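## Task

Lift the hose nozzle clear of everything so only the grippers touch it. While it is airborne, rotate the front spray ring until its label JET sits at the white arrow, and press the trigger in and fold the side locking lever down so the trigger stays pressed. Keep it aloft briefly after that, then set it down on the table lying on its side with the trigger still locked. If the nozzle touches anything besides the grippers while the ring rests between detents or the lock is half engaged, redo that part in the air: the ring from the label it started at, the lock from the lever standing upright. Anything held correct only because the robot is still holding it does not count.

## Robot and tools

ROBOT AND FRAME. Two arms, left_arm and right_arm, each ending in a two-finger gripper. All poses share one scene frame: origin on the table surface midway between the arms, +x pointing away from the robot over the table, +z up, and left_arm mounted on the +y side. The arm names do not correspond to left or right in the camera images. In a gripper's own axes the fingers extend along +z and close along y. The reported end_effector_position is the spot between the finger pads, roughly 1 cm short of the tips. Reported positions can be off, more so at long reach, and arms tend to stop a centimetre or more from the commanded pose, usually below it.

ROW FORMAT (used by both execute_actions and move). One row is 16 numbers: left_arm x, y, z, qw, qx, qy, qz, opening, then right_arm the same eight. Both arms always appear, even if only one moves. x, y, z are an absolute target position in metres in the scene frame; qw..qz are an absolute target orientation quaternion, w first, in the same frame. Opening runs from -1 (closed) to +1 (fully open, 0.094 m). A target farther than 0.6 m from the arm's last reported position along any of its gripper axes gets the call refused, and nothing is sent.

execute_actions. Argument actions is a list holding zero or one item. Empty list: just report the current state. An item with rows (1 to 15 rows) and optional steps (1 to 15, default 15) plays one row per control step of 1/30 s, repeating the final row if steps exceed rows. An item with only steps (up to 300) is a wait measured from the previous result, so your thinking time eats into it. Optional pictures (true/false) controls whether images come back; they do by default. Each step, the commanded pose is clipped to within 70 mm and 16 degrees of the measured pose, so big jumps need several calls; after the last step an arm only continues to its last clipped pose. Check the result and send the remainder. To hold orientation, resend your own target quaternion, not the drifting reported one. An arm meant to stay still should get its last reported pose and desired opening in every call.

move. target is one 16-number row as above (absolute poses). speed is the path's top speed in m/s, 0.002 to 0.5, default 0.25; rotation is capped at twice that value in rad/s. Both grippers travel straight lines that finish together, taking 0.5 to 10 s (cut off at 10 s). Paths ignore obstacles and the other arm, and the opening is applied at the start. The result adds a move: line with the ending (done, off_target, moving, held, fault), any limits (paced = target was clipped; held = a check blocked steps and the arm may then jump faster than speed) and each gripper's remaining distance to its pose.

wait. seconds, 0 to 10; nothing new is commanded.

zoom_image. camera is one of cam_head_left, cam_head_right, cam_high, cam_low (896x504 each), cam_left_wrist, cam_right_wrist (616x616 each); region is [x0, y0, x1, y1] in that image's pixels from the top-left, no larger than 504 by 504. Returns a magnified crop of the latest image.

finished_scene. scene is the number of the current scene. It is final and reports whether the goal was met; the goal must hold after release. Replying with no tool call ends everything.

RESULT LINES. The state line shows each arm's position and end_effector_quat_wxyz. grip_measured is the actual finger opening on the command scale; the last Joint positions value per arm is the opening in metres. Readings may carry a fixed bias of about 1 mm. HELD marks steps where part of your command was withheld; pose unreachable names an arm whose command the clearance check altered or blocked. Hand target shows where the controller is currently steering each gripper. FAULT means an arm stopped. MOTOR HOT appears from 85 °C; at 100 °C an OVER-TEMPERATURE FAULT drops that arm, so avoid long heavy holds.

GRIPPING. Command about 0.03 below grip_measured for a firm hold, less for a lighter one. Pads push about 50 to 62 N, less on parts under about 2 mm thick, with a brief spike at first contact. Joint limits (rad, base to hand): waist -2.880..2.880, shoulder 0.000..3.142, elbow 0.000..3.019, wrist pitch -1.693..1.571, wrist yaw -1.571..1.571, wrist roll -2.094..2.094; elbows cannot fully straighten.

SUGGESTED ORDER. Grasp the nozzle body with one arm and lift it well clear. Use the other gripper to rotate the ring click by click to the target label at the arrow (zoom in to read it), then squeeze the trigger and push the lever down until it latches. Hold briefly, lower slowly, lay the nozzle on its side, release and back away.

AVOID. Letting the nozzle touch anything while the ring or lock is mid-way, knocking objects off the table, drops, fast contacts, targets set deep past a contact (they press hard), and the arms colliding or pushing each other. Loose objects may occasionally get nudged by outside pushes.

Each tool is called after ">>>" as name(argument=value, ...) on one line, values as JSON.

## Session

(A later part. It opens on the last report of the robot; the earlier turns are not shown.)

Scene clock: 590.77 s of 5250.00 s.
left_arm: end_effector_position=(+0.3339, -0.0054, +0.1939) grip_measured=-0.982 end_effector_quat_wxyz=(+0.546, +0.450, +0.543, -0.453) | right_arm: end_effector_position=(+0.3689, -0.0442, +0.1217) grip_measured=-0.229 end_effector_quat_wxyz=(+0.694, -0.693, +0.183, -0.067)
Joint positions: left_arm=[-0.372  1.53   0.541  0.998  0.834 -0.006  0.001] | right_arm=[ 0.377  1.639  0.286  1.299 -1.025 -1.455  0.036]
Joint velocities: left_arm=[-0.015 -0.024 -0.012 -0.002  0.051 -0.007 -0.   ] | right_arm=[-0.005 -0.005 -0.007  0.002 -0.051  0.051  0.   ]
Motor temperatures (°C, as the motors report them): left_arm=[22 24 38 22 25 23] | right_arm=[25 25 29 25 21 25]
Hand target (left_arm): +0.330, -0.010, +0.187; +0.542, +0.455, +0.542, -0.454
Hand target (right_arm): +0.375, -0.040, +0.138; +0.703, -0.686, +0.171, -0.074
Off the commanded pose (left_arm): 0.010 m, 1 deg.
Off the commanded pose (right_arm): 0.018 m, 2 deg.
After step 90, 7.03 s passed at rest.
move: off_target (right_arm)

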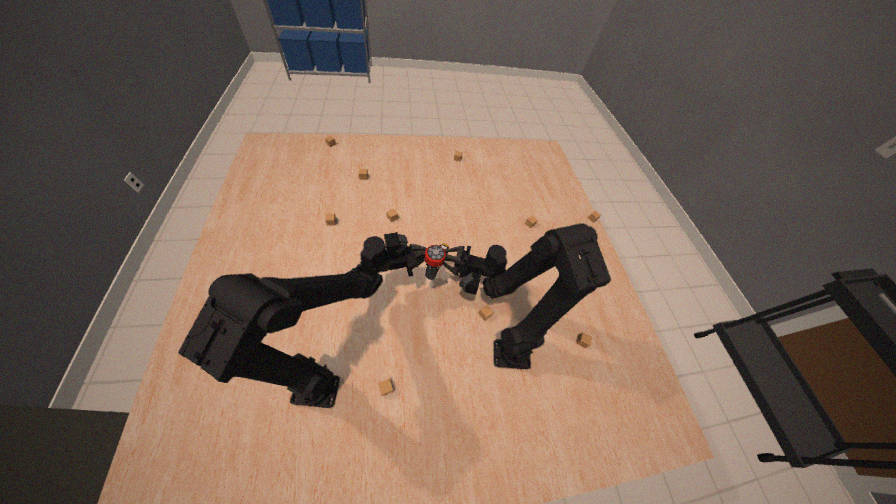

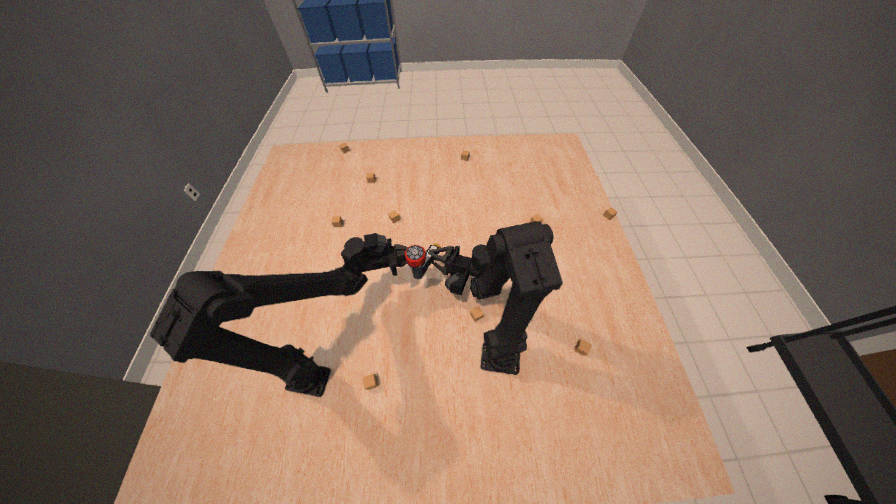

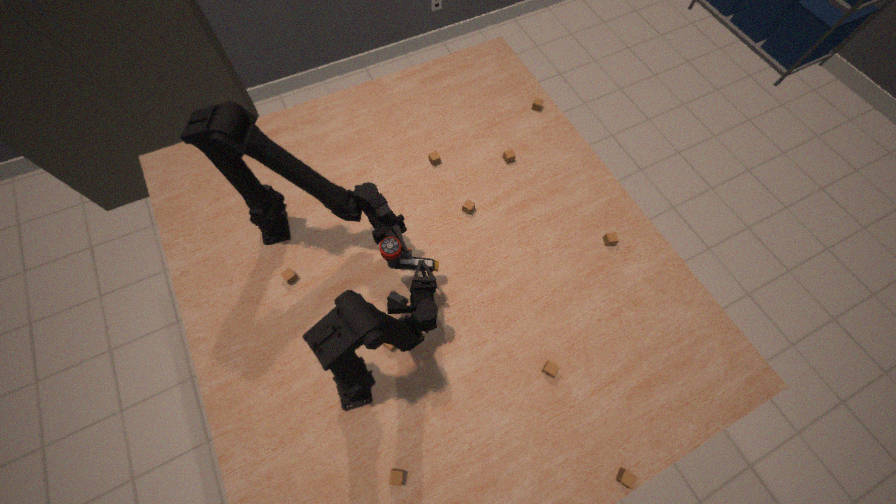

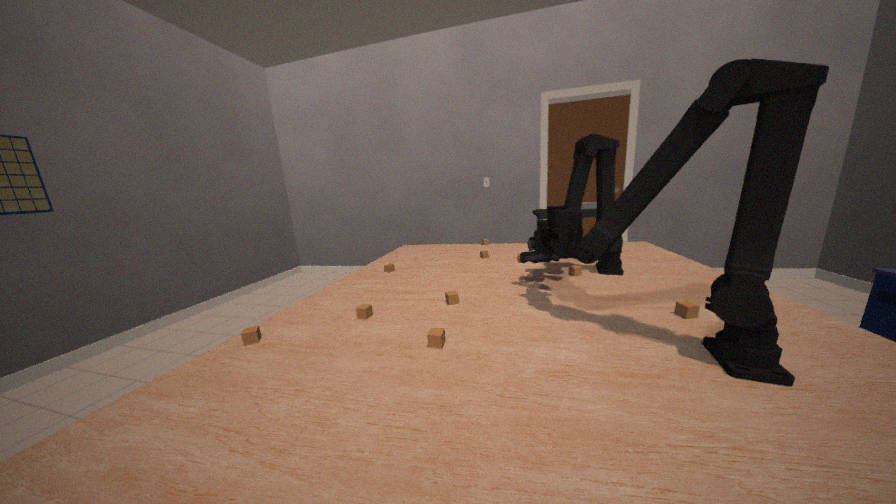

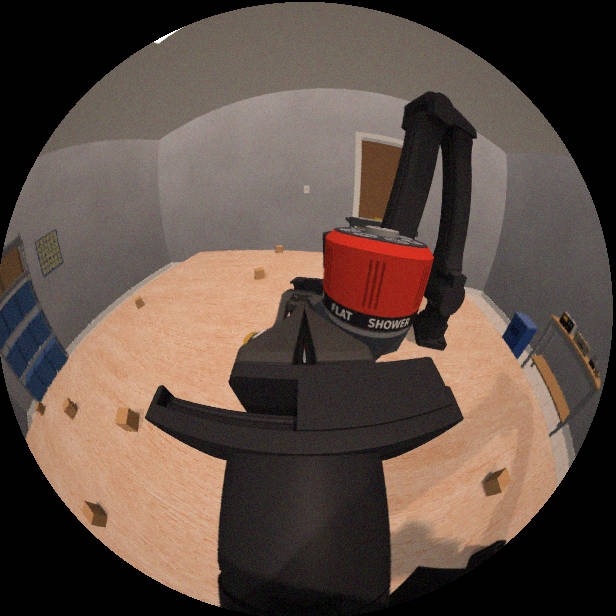

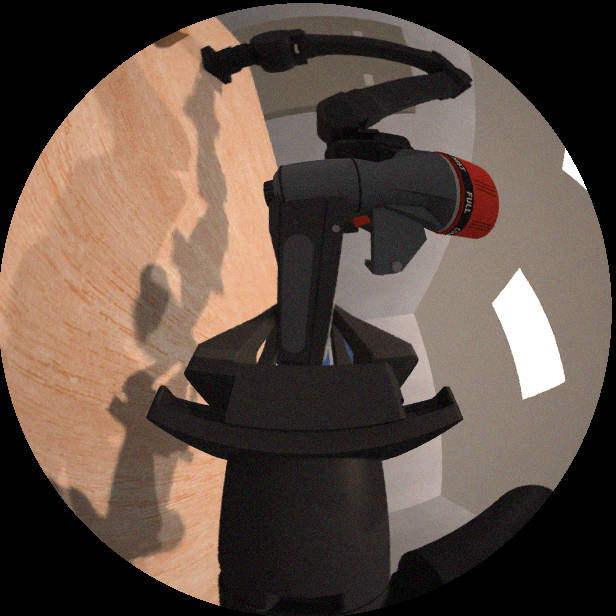

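>>> move(target=[0.325,-0.011,0.168,0.542,0.455,0.542,-0.455,-1,0.375,-0.04,0.138,0.703,-0.686,0.171,-0.074,-0.29], speed=0.02)

>>> zoom_image(camera="cam_right_wrist", region=[250, 130, 450, 300])

Scene clock: 596.60 s of 5250.00 s.
left_arm: end_effector_position=(+0.3318, -0.0049, +0.1842) grip_measured=-0.982 end_effector_quat_wxyz=(+0.556, +0.450, +0.535, -0.450) | right_arm: end_effector_position=(+0.3680, -0.0445, +0.1200) grip_measured=-0.229 end_effector_quat_wxyz=(+0.692, -0.694, +0.186, -0.065)
Joint positions: left_arm=[-0.376  1.573  0.525  1.08   0.824 -0.006  0.001] | right_arm=[ 0.377  1.639  0.283  1.293 -1.024 -1.456  0.036]
Joint velocities: left_arm=[ 0.005 -0.005 -0.007 -0.007 -0.007 -0.051 -0.   ] | right_arm=[-0.015  0.005  0.012 -0.002  0.022 -0.007  0.002]
Motor temperatures (°C, as the motors report them): left_arm=[22 24 37 22 25 23] | right_arm=[25 25 29 25 21 25]
Hand target (left_arm): +0.325, -0.010, +0.169; +0.542, +0.455, +0.542, -0.454
Hand target (right_arm): +0.374, -0.040, +0.138; +0.703, -0.686, +0.171, -0.074
Off the commanded pose (left_arm): 0.019 m, 2 deg.
Off the commanded pose (right_arm): 0.020 m, 3 deg.
After step 90, 1.13 s passed at rest.
move: off_target (left_arm, right_arm)

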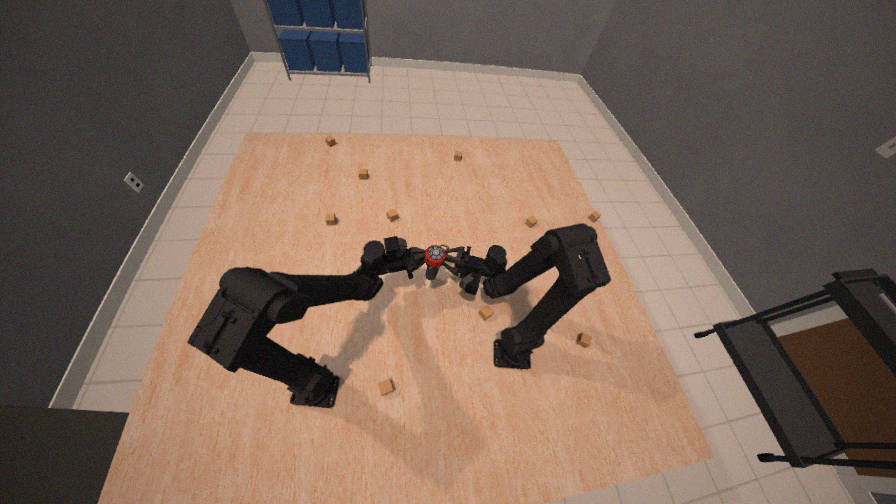

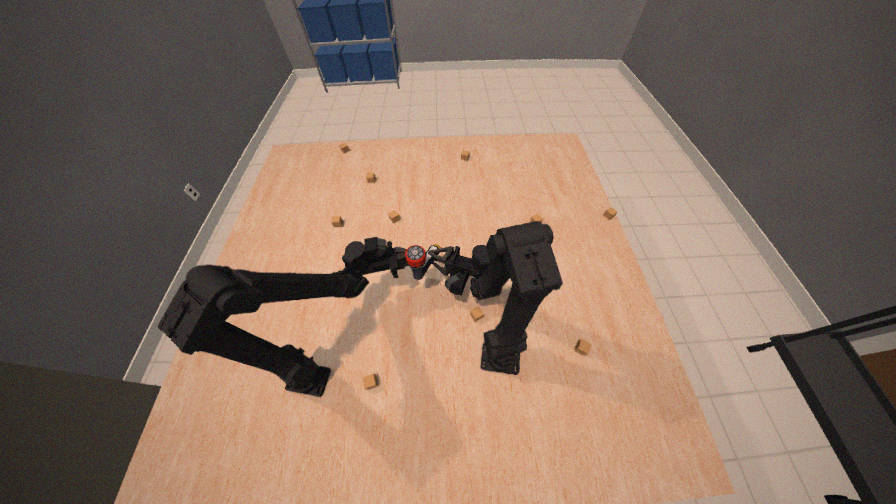

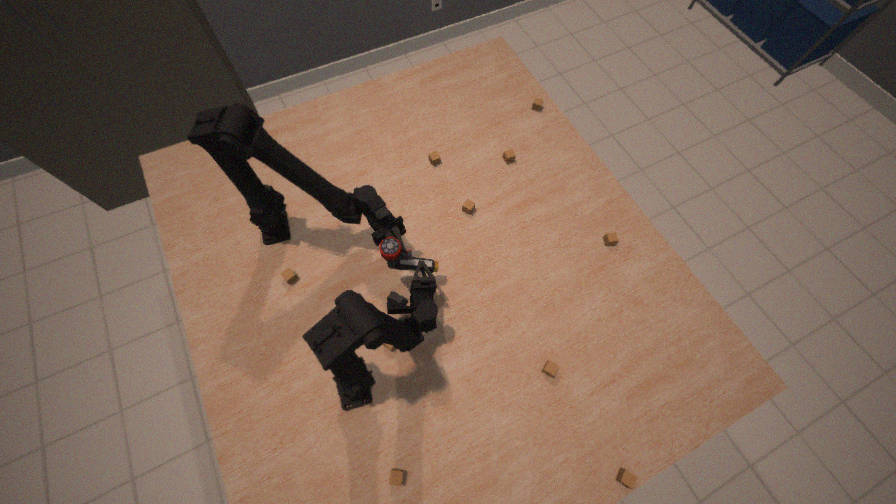

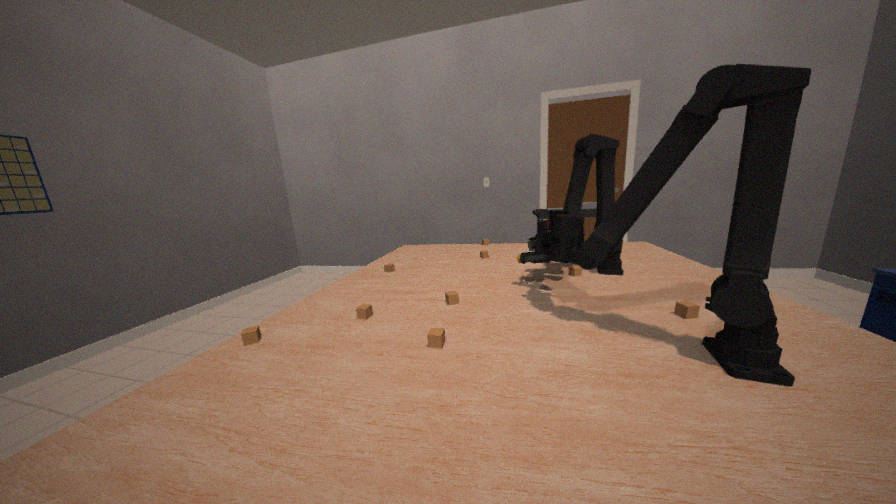

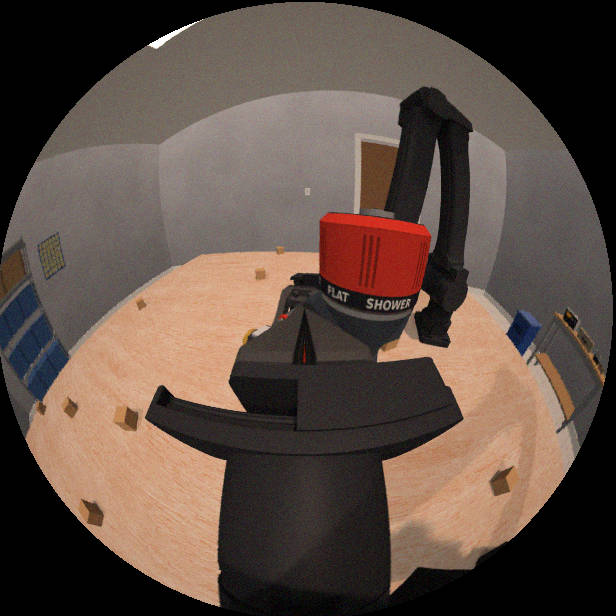

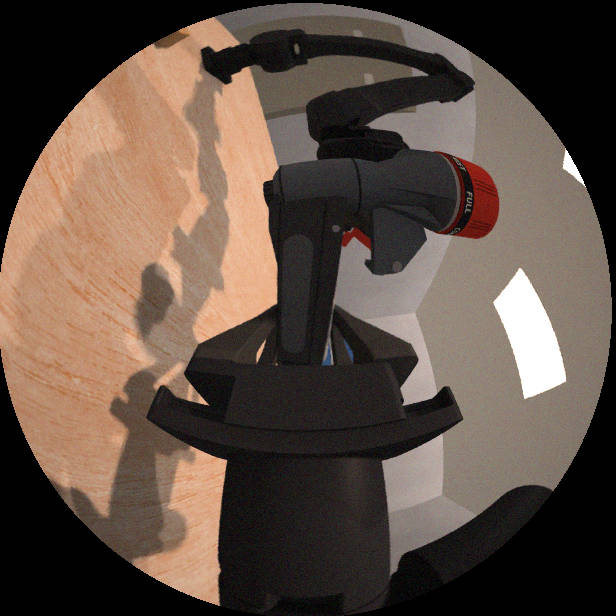

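Region (250, 130, 450, 300) of cam_right_wrist's 616x616 image, scaled by 2.520, with more detail than that image has; it fills the top 428 rows of this view, and the rest is white.

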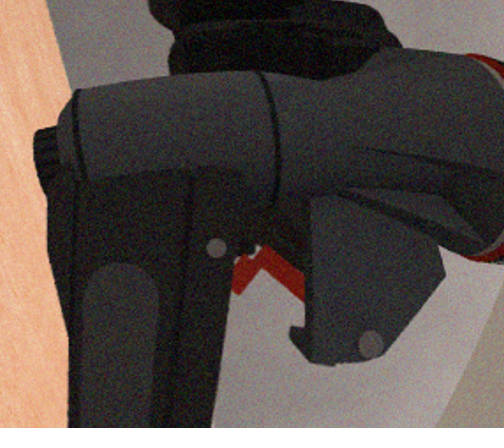

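>>> move(target=[0.311,-0.008,0.176,0.542,0.455,0.542,-0.455,-1,0.375,-0.04,0.138,0.703,-0.686,0.171,-0.074,-0.29], speed=0.02)

>>> zoom_image(camera="cam_right_wrist", region=[250, 130, 450, 300])

Scene clock: 609.37 s of 5250.00 s.
left_arm: end_effector_position=(+0.3215, -0.0015, +0.1751) grip_measured=-0.982 end_effector_quat_wxyz=(+0.548, +0.446, +0.547, -0.448) | right_arm: end_effector_position=(+0.3658, -0.0446, +0.1190) grip_measured=-0.229 end_effector_quat_wxyz=(+0.692, -0.695, +0.186, -0.063)
Joint positions: left_arm=[-0.387  1.563  0.491  1.078  0.803 -0.006  0.001] | right_arm=[ 0.377  1.639  0.28   1.292 -1.028 -1.458  0.036]
Joint velocities: left_arm=[-0.005 -0.015 -0.012 -0.007  0.037 -0.066  0.002] | right_arm=[ 0.005 -0.015 -0.007 -0.027  0.037  0.007 -0.001]
Motor temperatures (°C, as the motors report them): left_arm=[22 24 36 22 25 23] | right_arm=[25 25 29 25 21 25]
Hand target (left_arm): +0.311, -0.008, +0.176; +0.542, +0.455, +0.541, -0.455
Hand target (right_arm): +0.374, -0.040, +0.138; +0.703, -0.686, +0.171, -0.074
Off the commanded pose (left_arm): 0.012 m, 2 deg.
Off the commanded pose (right_arm): 0.022 m, 3 deg.
After step 90, 8.40 s passed at rest.
move: off_target (left_arm, right_arm)

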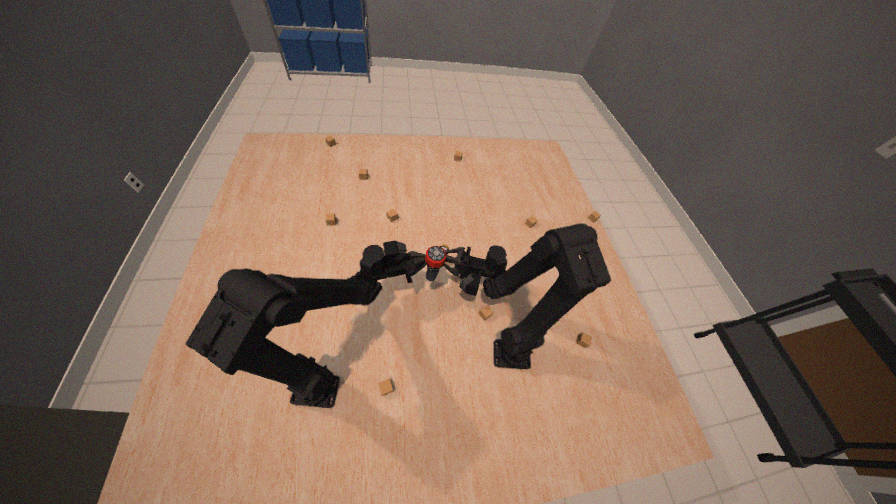

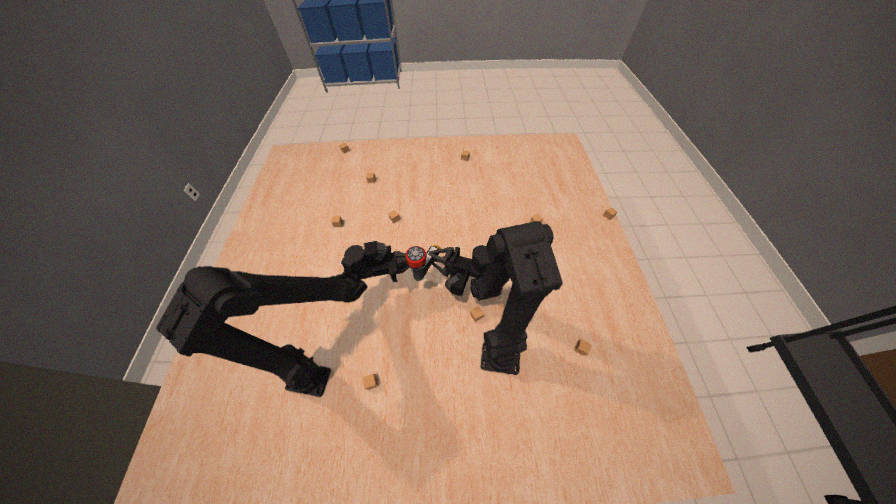

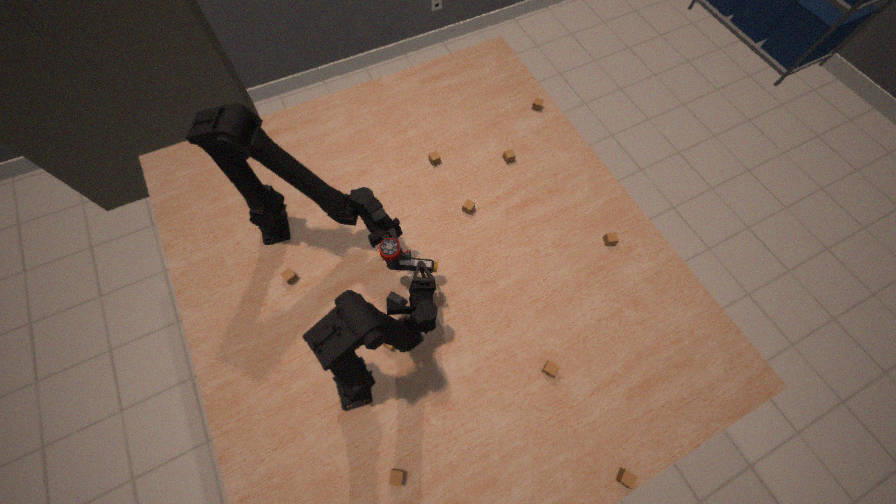

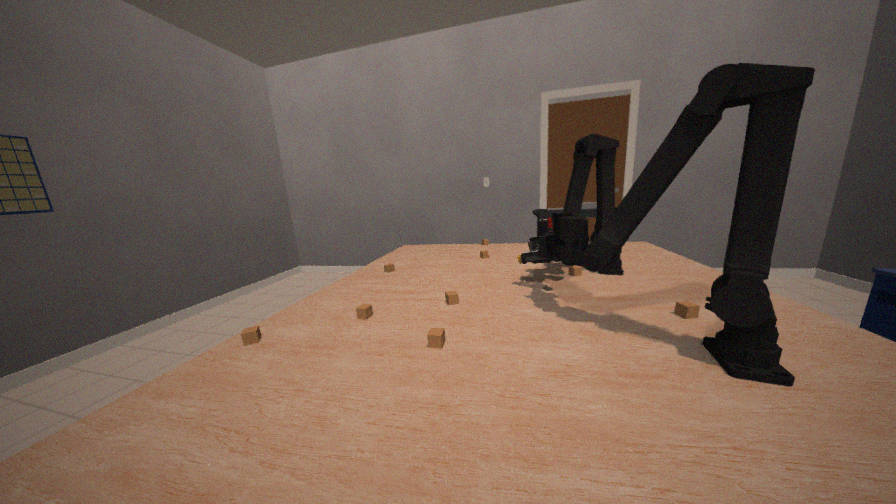

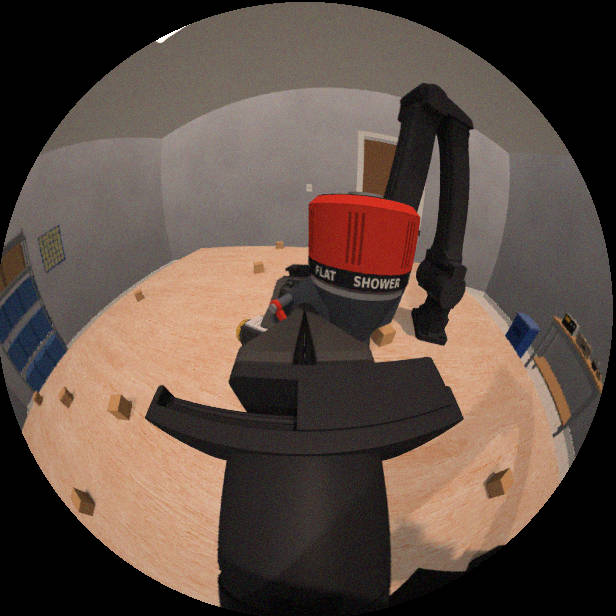

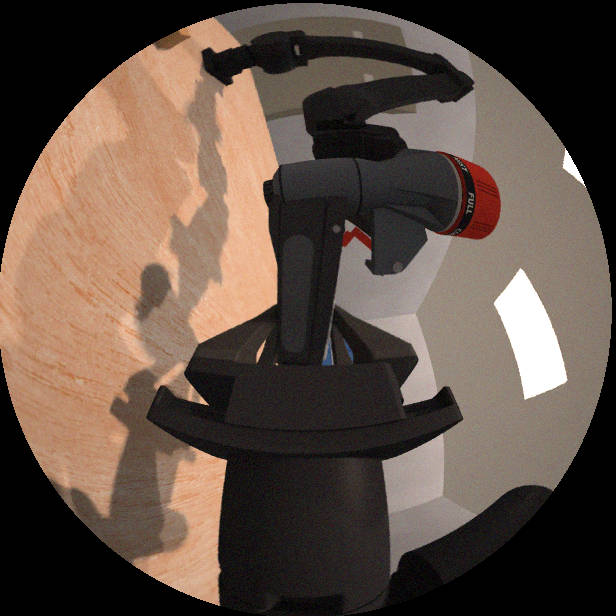

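Region (250, 130, 450, 300) of cam_right_wrist's 616x616 image, scaled by 2.520, with more detail than that image has; it fills the top 428 rows of this view, and the rest is white.

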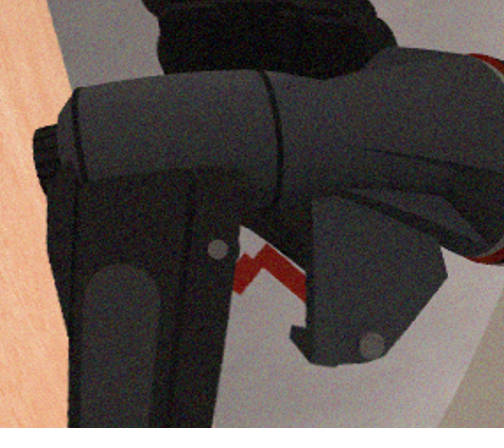

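>>> zoom_image(camera="cam_left_wrist", region=[220, 240, 360, 360])

>>> move(target=[0.335,-0.010,0.168,0.542,0.455,0.542,-0.455,-1,0.375,-0.04,0.138,0.703,-0.686,0.171,-0.074,-0.29], speed=0.02)

>>> zoom_image(camera="cam_left_wrist", region=[220, 240, 360, 360])

Region (220, 240, 360, 360) of cam_left_wrist's 616x616 image, scaled by 3.600, with more detail than that image has; it fills the top 432 rows of this view, and the rest is white.

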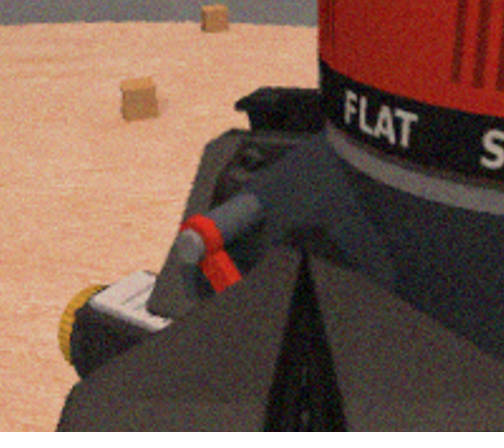

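Scene clock: 619.80 s of 5250.00 s.
left_arm: end_effector_position=(+0.3256, -0.0035, +0.1660) grip_measured=-0.982 end_effector_quat_wxyz=(+0.537, +0.452, +0.548, -0.456) | right_arm: end_effector_position=(+0.3655, -0.0452, +0.1181) grip_measured=-0.229 end_effector_quat_wxyz=(+0.691, -0.695, +0.190, -0.064)
Joint positions: left_arm=[-0.377  1.599  0.509  1.078  0.838 -0.006  0.001] | right_arm=[ 0.377  1.639  0.276  1.292 -1.022 -1.457  0.036]
Joint velocities: left_arm=[-0.005 -0.005 -0.002 -0.017  0.007  0.022 -0.   ] | right_arm=[-0.015 -0.015 -0.017 -0.012 -0.095  0.022 -0.001]
Motor temperatures (°C, as the motors report them): left_arm=[22 24 36 22 25 23] | right_arm=[25 25 29 25 21 25]
Hand target (left_arm): +0.335, -0.010, +0.168; +0.542, +0.455, +0.541, -0.455
Hand target (right_arm): +0.374, -0.040, +0.138; +0.703, -0.686, +0.171, -0.074
Off the commanded pose (left_arm): 0.012 m, 1 deg.
Off the commanded pose (right_arm): 0.023 m, 3 deg.
After step 90, 6.03 s passed at rest.
move: off_target (left_arm, right_arm)

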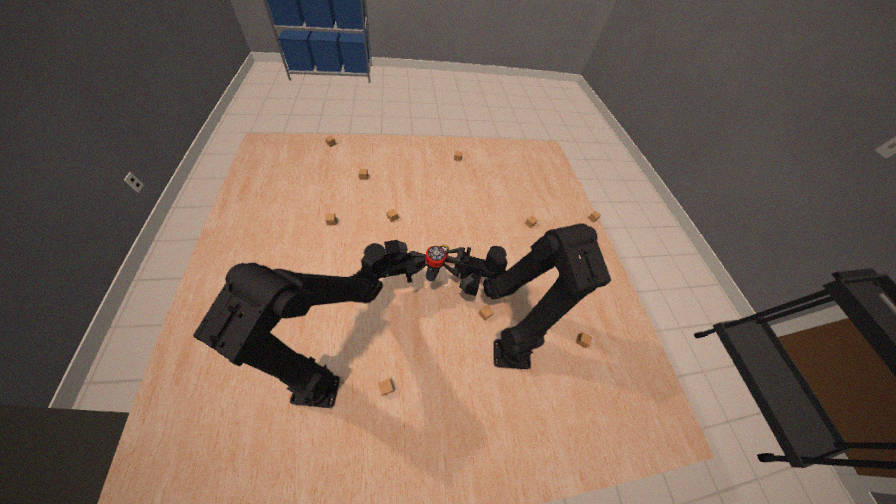

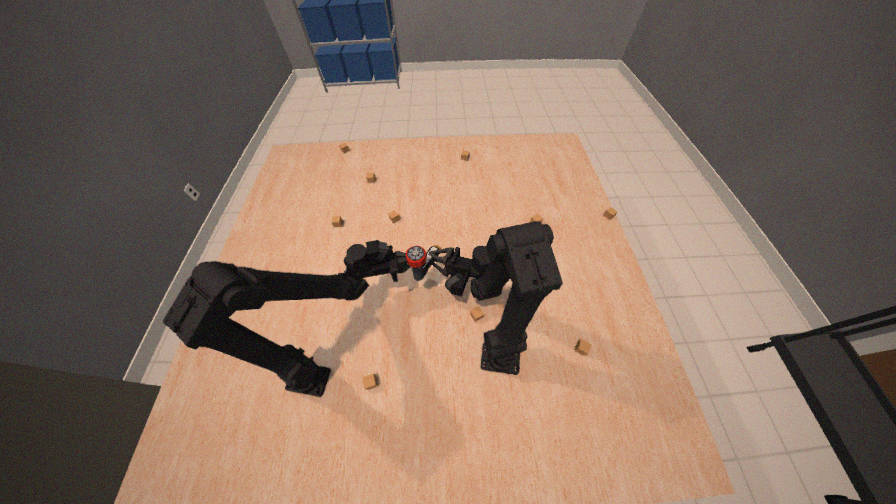

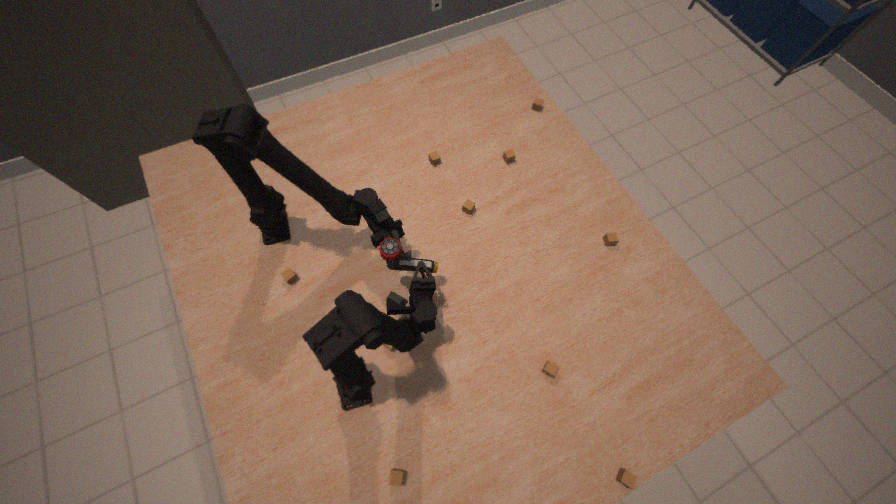

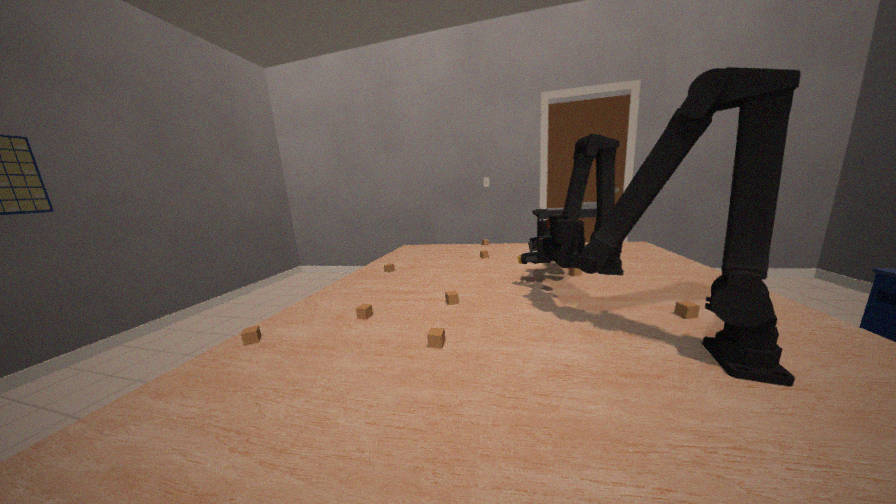

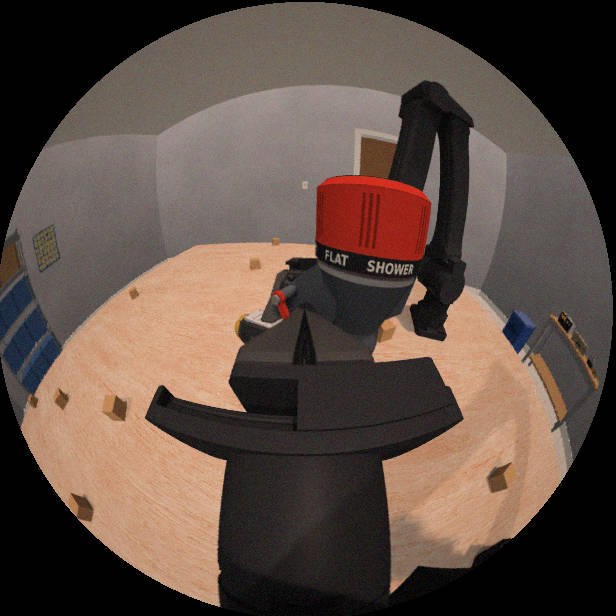

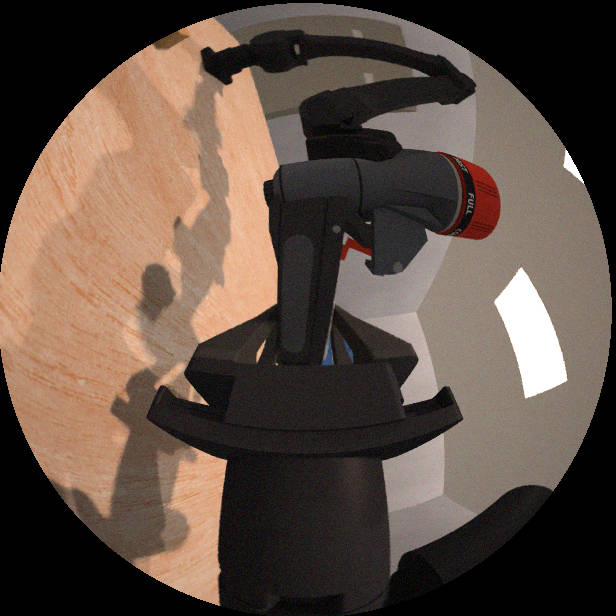

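Region (220, 240, 360, 360) of cam_left_wrist's 616x616 image, scaled by 3.600, with more detail than that image has; it fills the top 432 rows of this view, and the rest is white.

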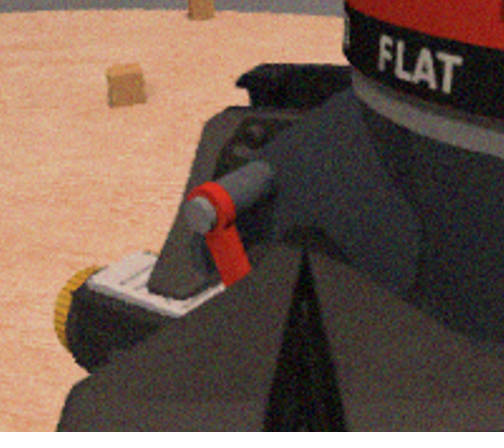

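>>> move(target=[0.352,-0.013,0.172,0.542,0.455,0.542,-0.455,-1,0.375,-0.04,0.138,0.703,-0.686,0.171,-0.074,-0.29], speed=0.02)

>>> zoom_image(camera="cam_left_wrist", region=[220, 240, 360, 360])

Scene clock: 626.43 s of 5250.00 s.
left_arm: end_effector_position=(+0.3370, -0.0066, +0.1669) grip_measured=-0.982 end_effector_quat_wxyz=(+0.534, +0.454, +0.546, -0.459) | right_arm: end_effector_position=(+0.3692, -0.0451, +0.1197) grip_measured=-0.229 end_effector_quat_wxyz=(+0.692, -0.693, +0.193, -0.065)
Joint positions: left_arm=[-0.364  1.62   0.544  1.062  0.86  -0.006  0.001] | right_arm=[ 0.377  1.639  0.283  1.292 -1.015 -1.448  0.036]
Joint velocities: left_arm=[-0.015 -0.005  0.007 -0.012  0.066 -0.022  0.   ] | right_arm=[-0.005  0.015 -0.002 -0.027  0.066  0.11  -0.   ]
Motor temperatures (°C, as the motors report them): left_arm=[22 24 36 22 25 23] | right_arm=[25 25 29 25 21 25]
Hand target (left_arm): +0.352, -0.012, +0.172; +0.542, +0.454, +0.542, -0.455
Hand target (right_arm): +0.375, -0.040, +0.138; +0.703, -0.686, +0.171, -0.074
Off the commanded pose (left_arm): 0.017 m, 1 deg.
Off the commanded pose (right_arm): 0.020 m, 3 deg.
After step 90, 1.97 s passed at rest.
move: off_target (left_arm, right_arm)

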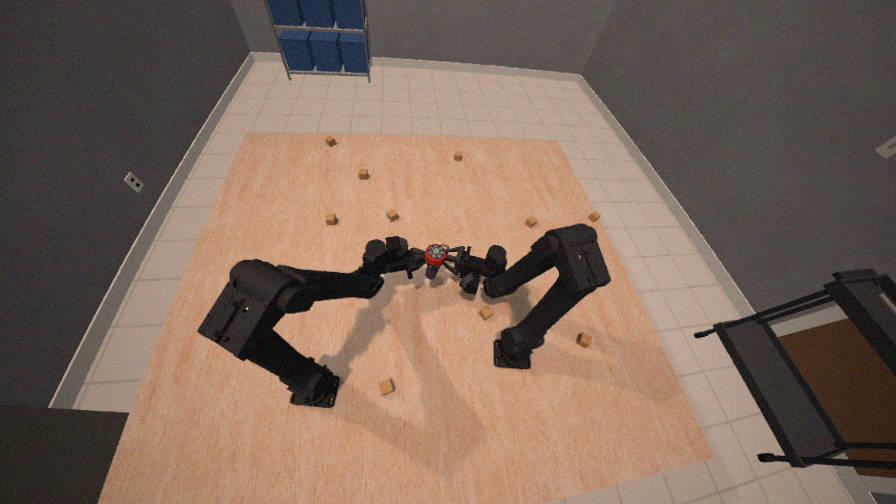

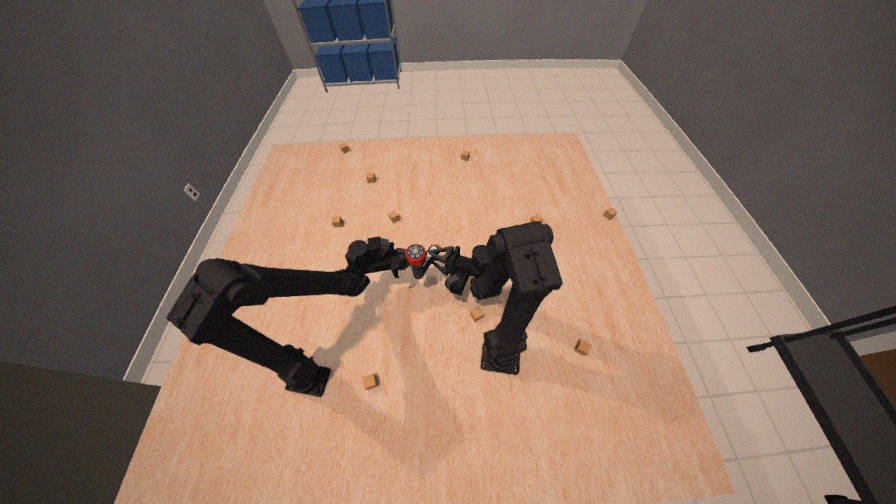

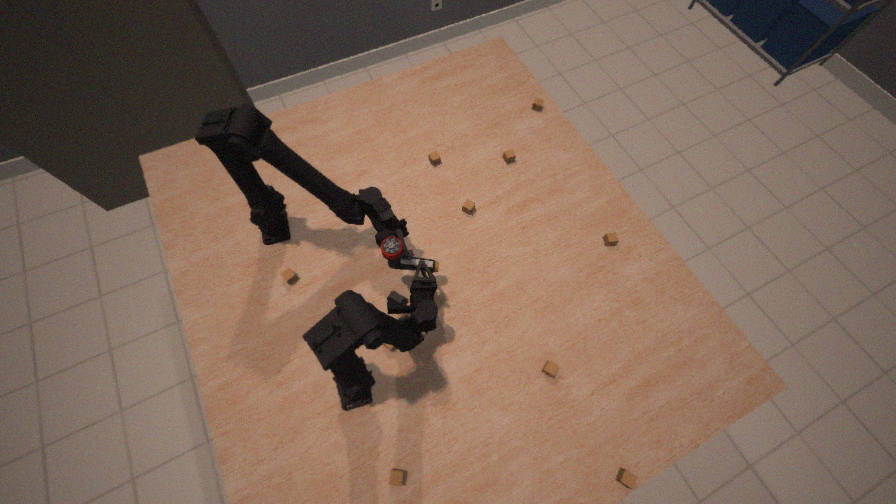

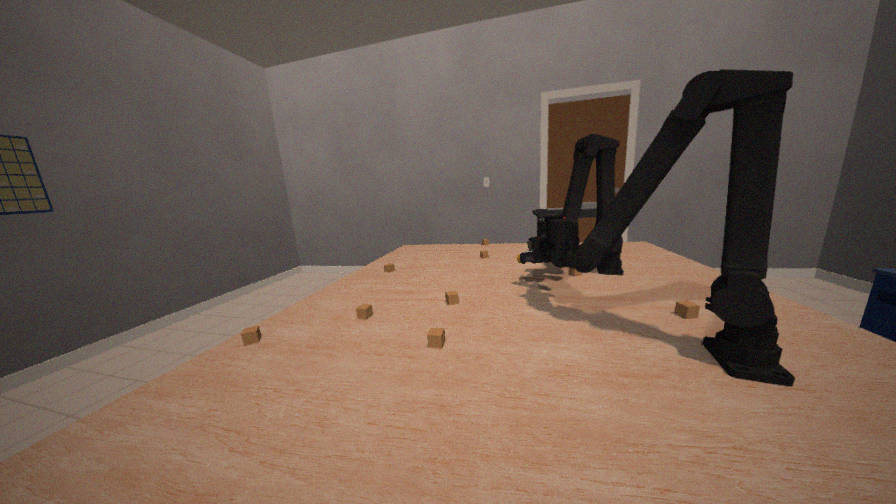

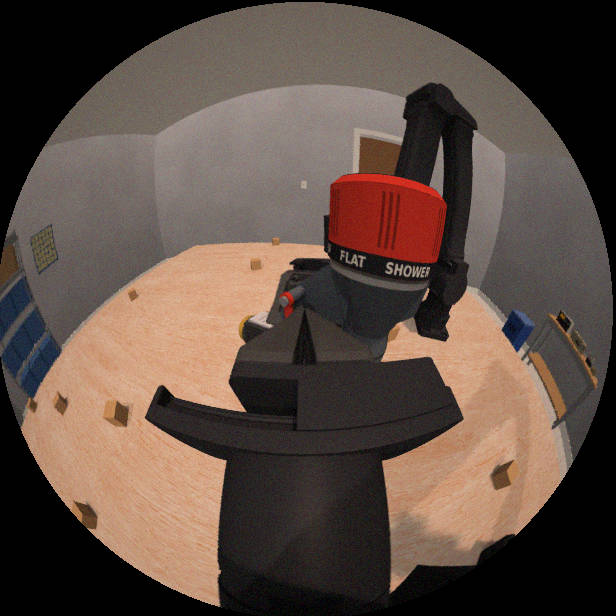

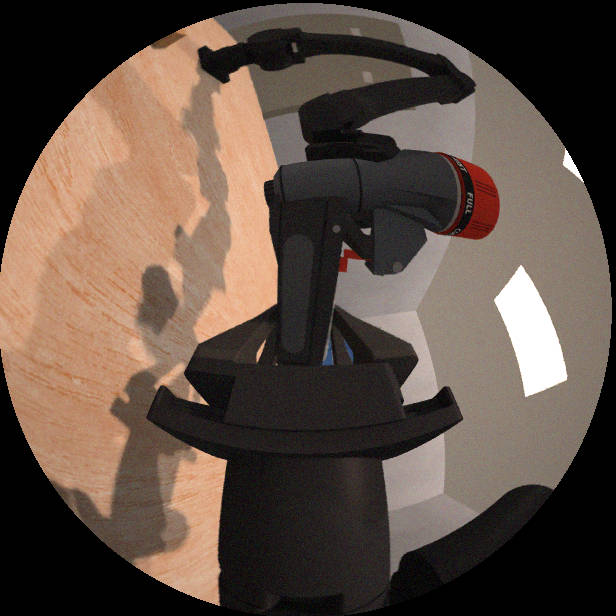

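Region (220, 240, 360, 360) of cam_left_wrist's 616x616 image, scaled by 3.600, with more detail than that image has; it fills the top 432 rows of this view, and the rest is white.

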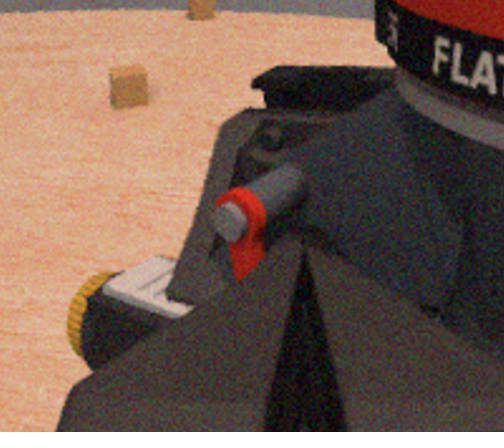

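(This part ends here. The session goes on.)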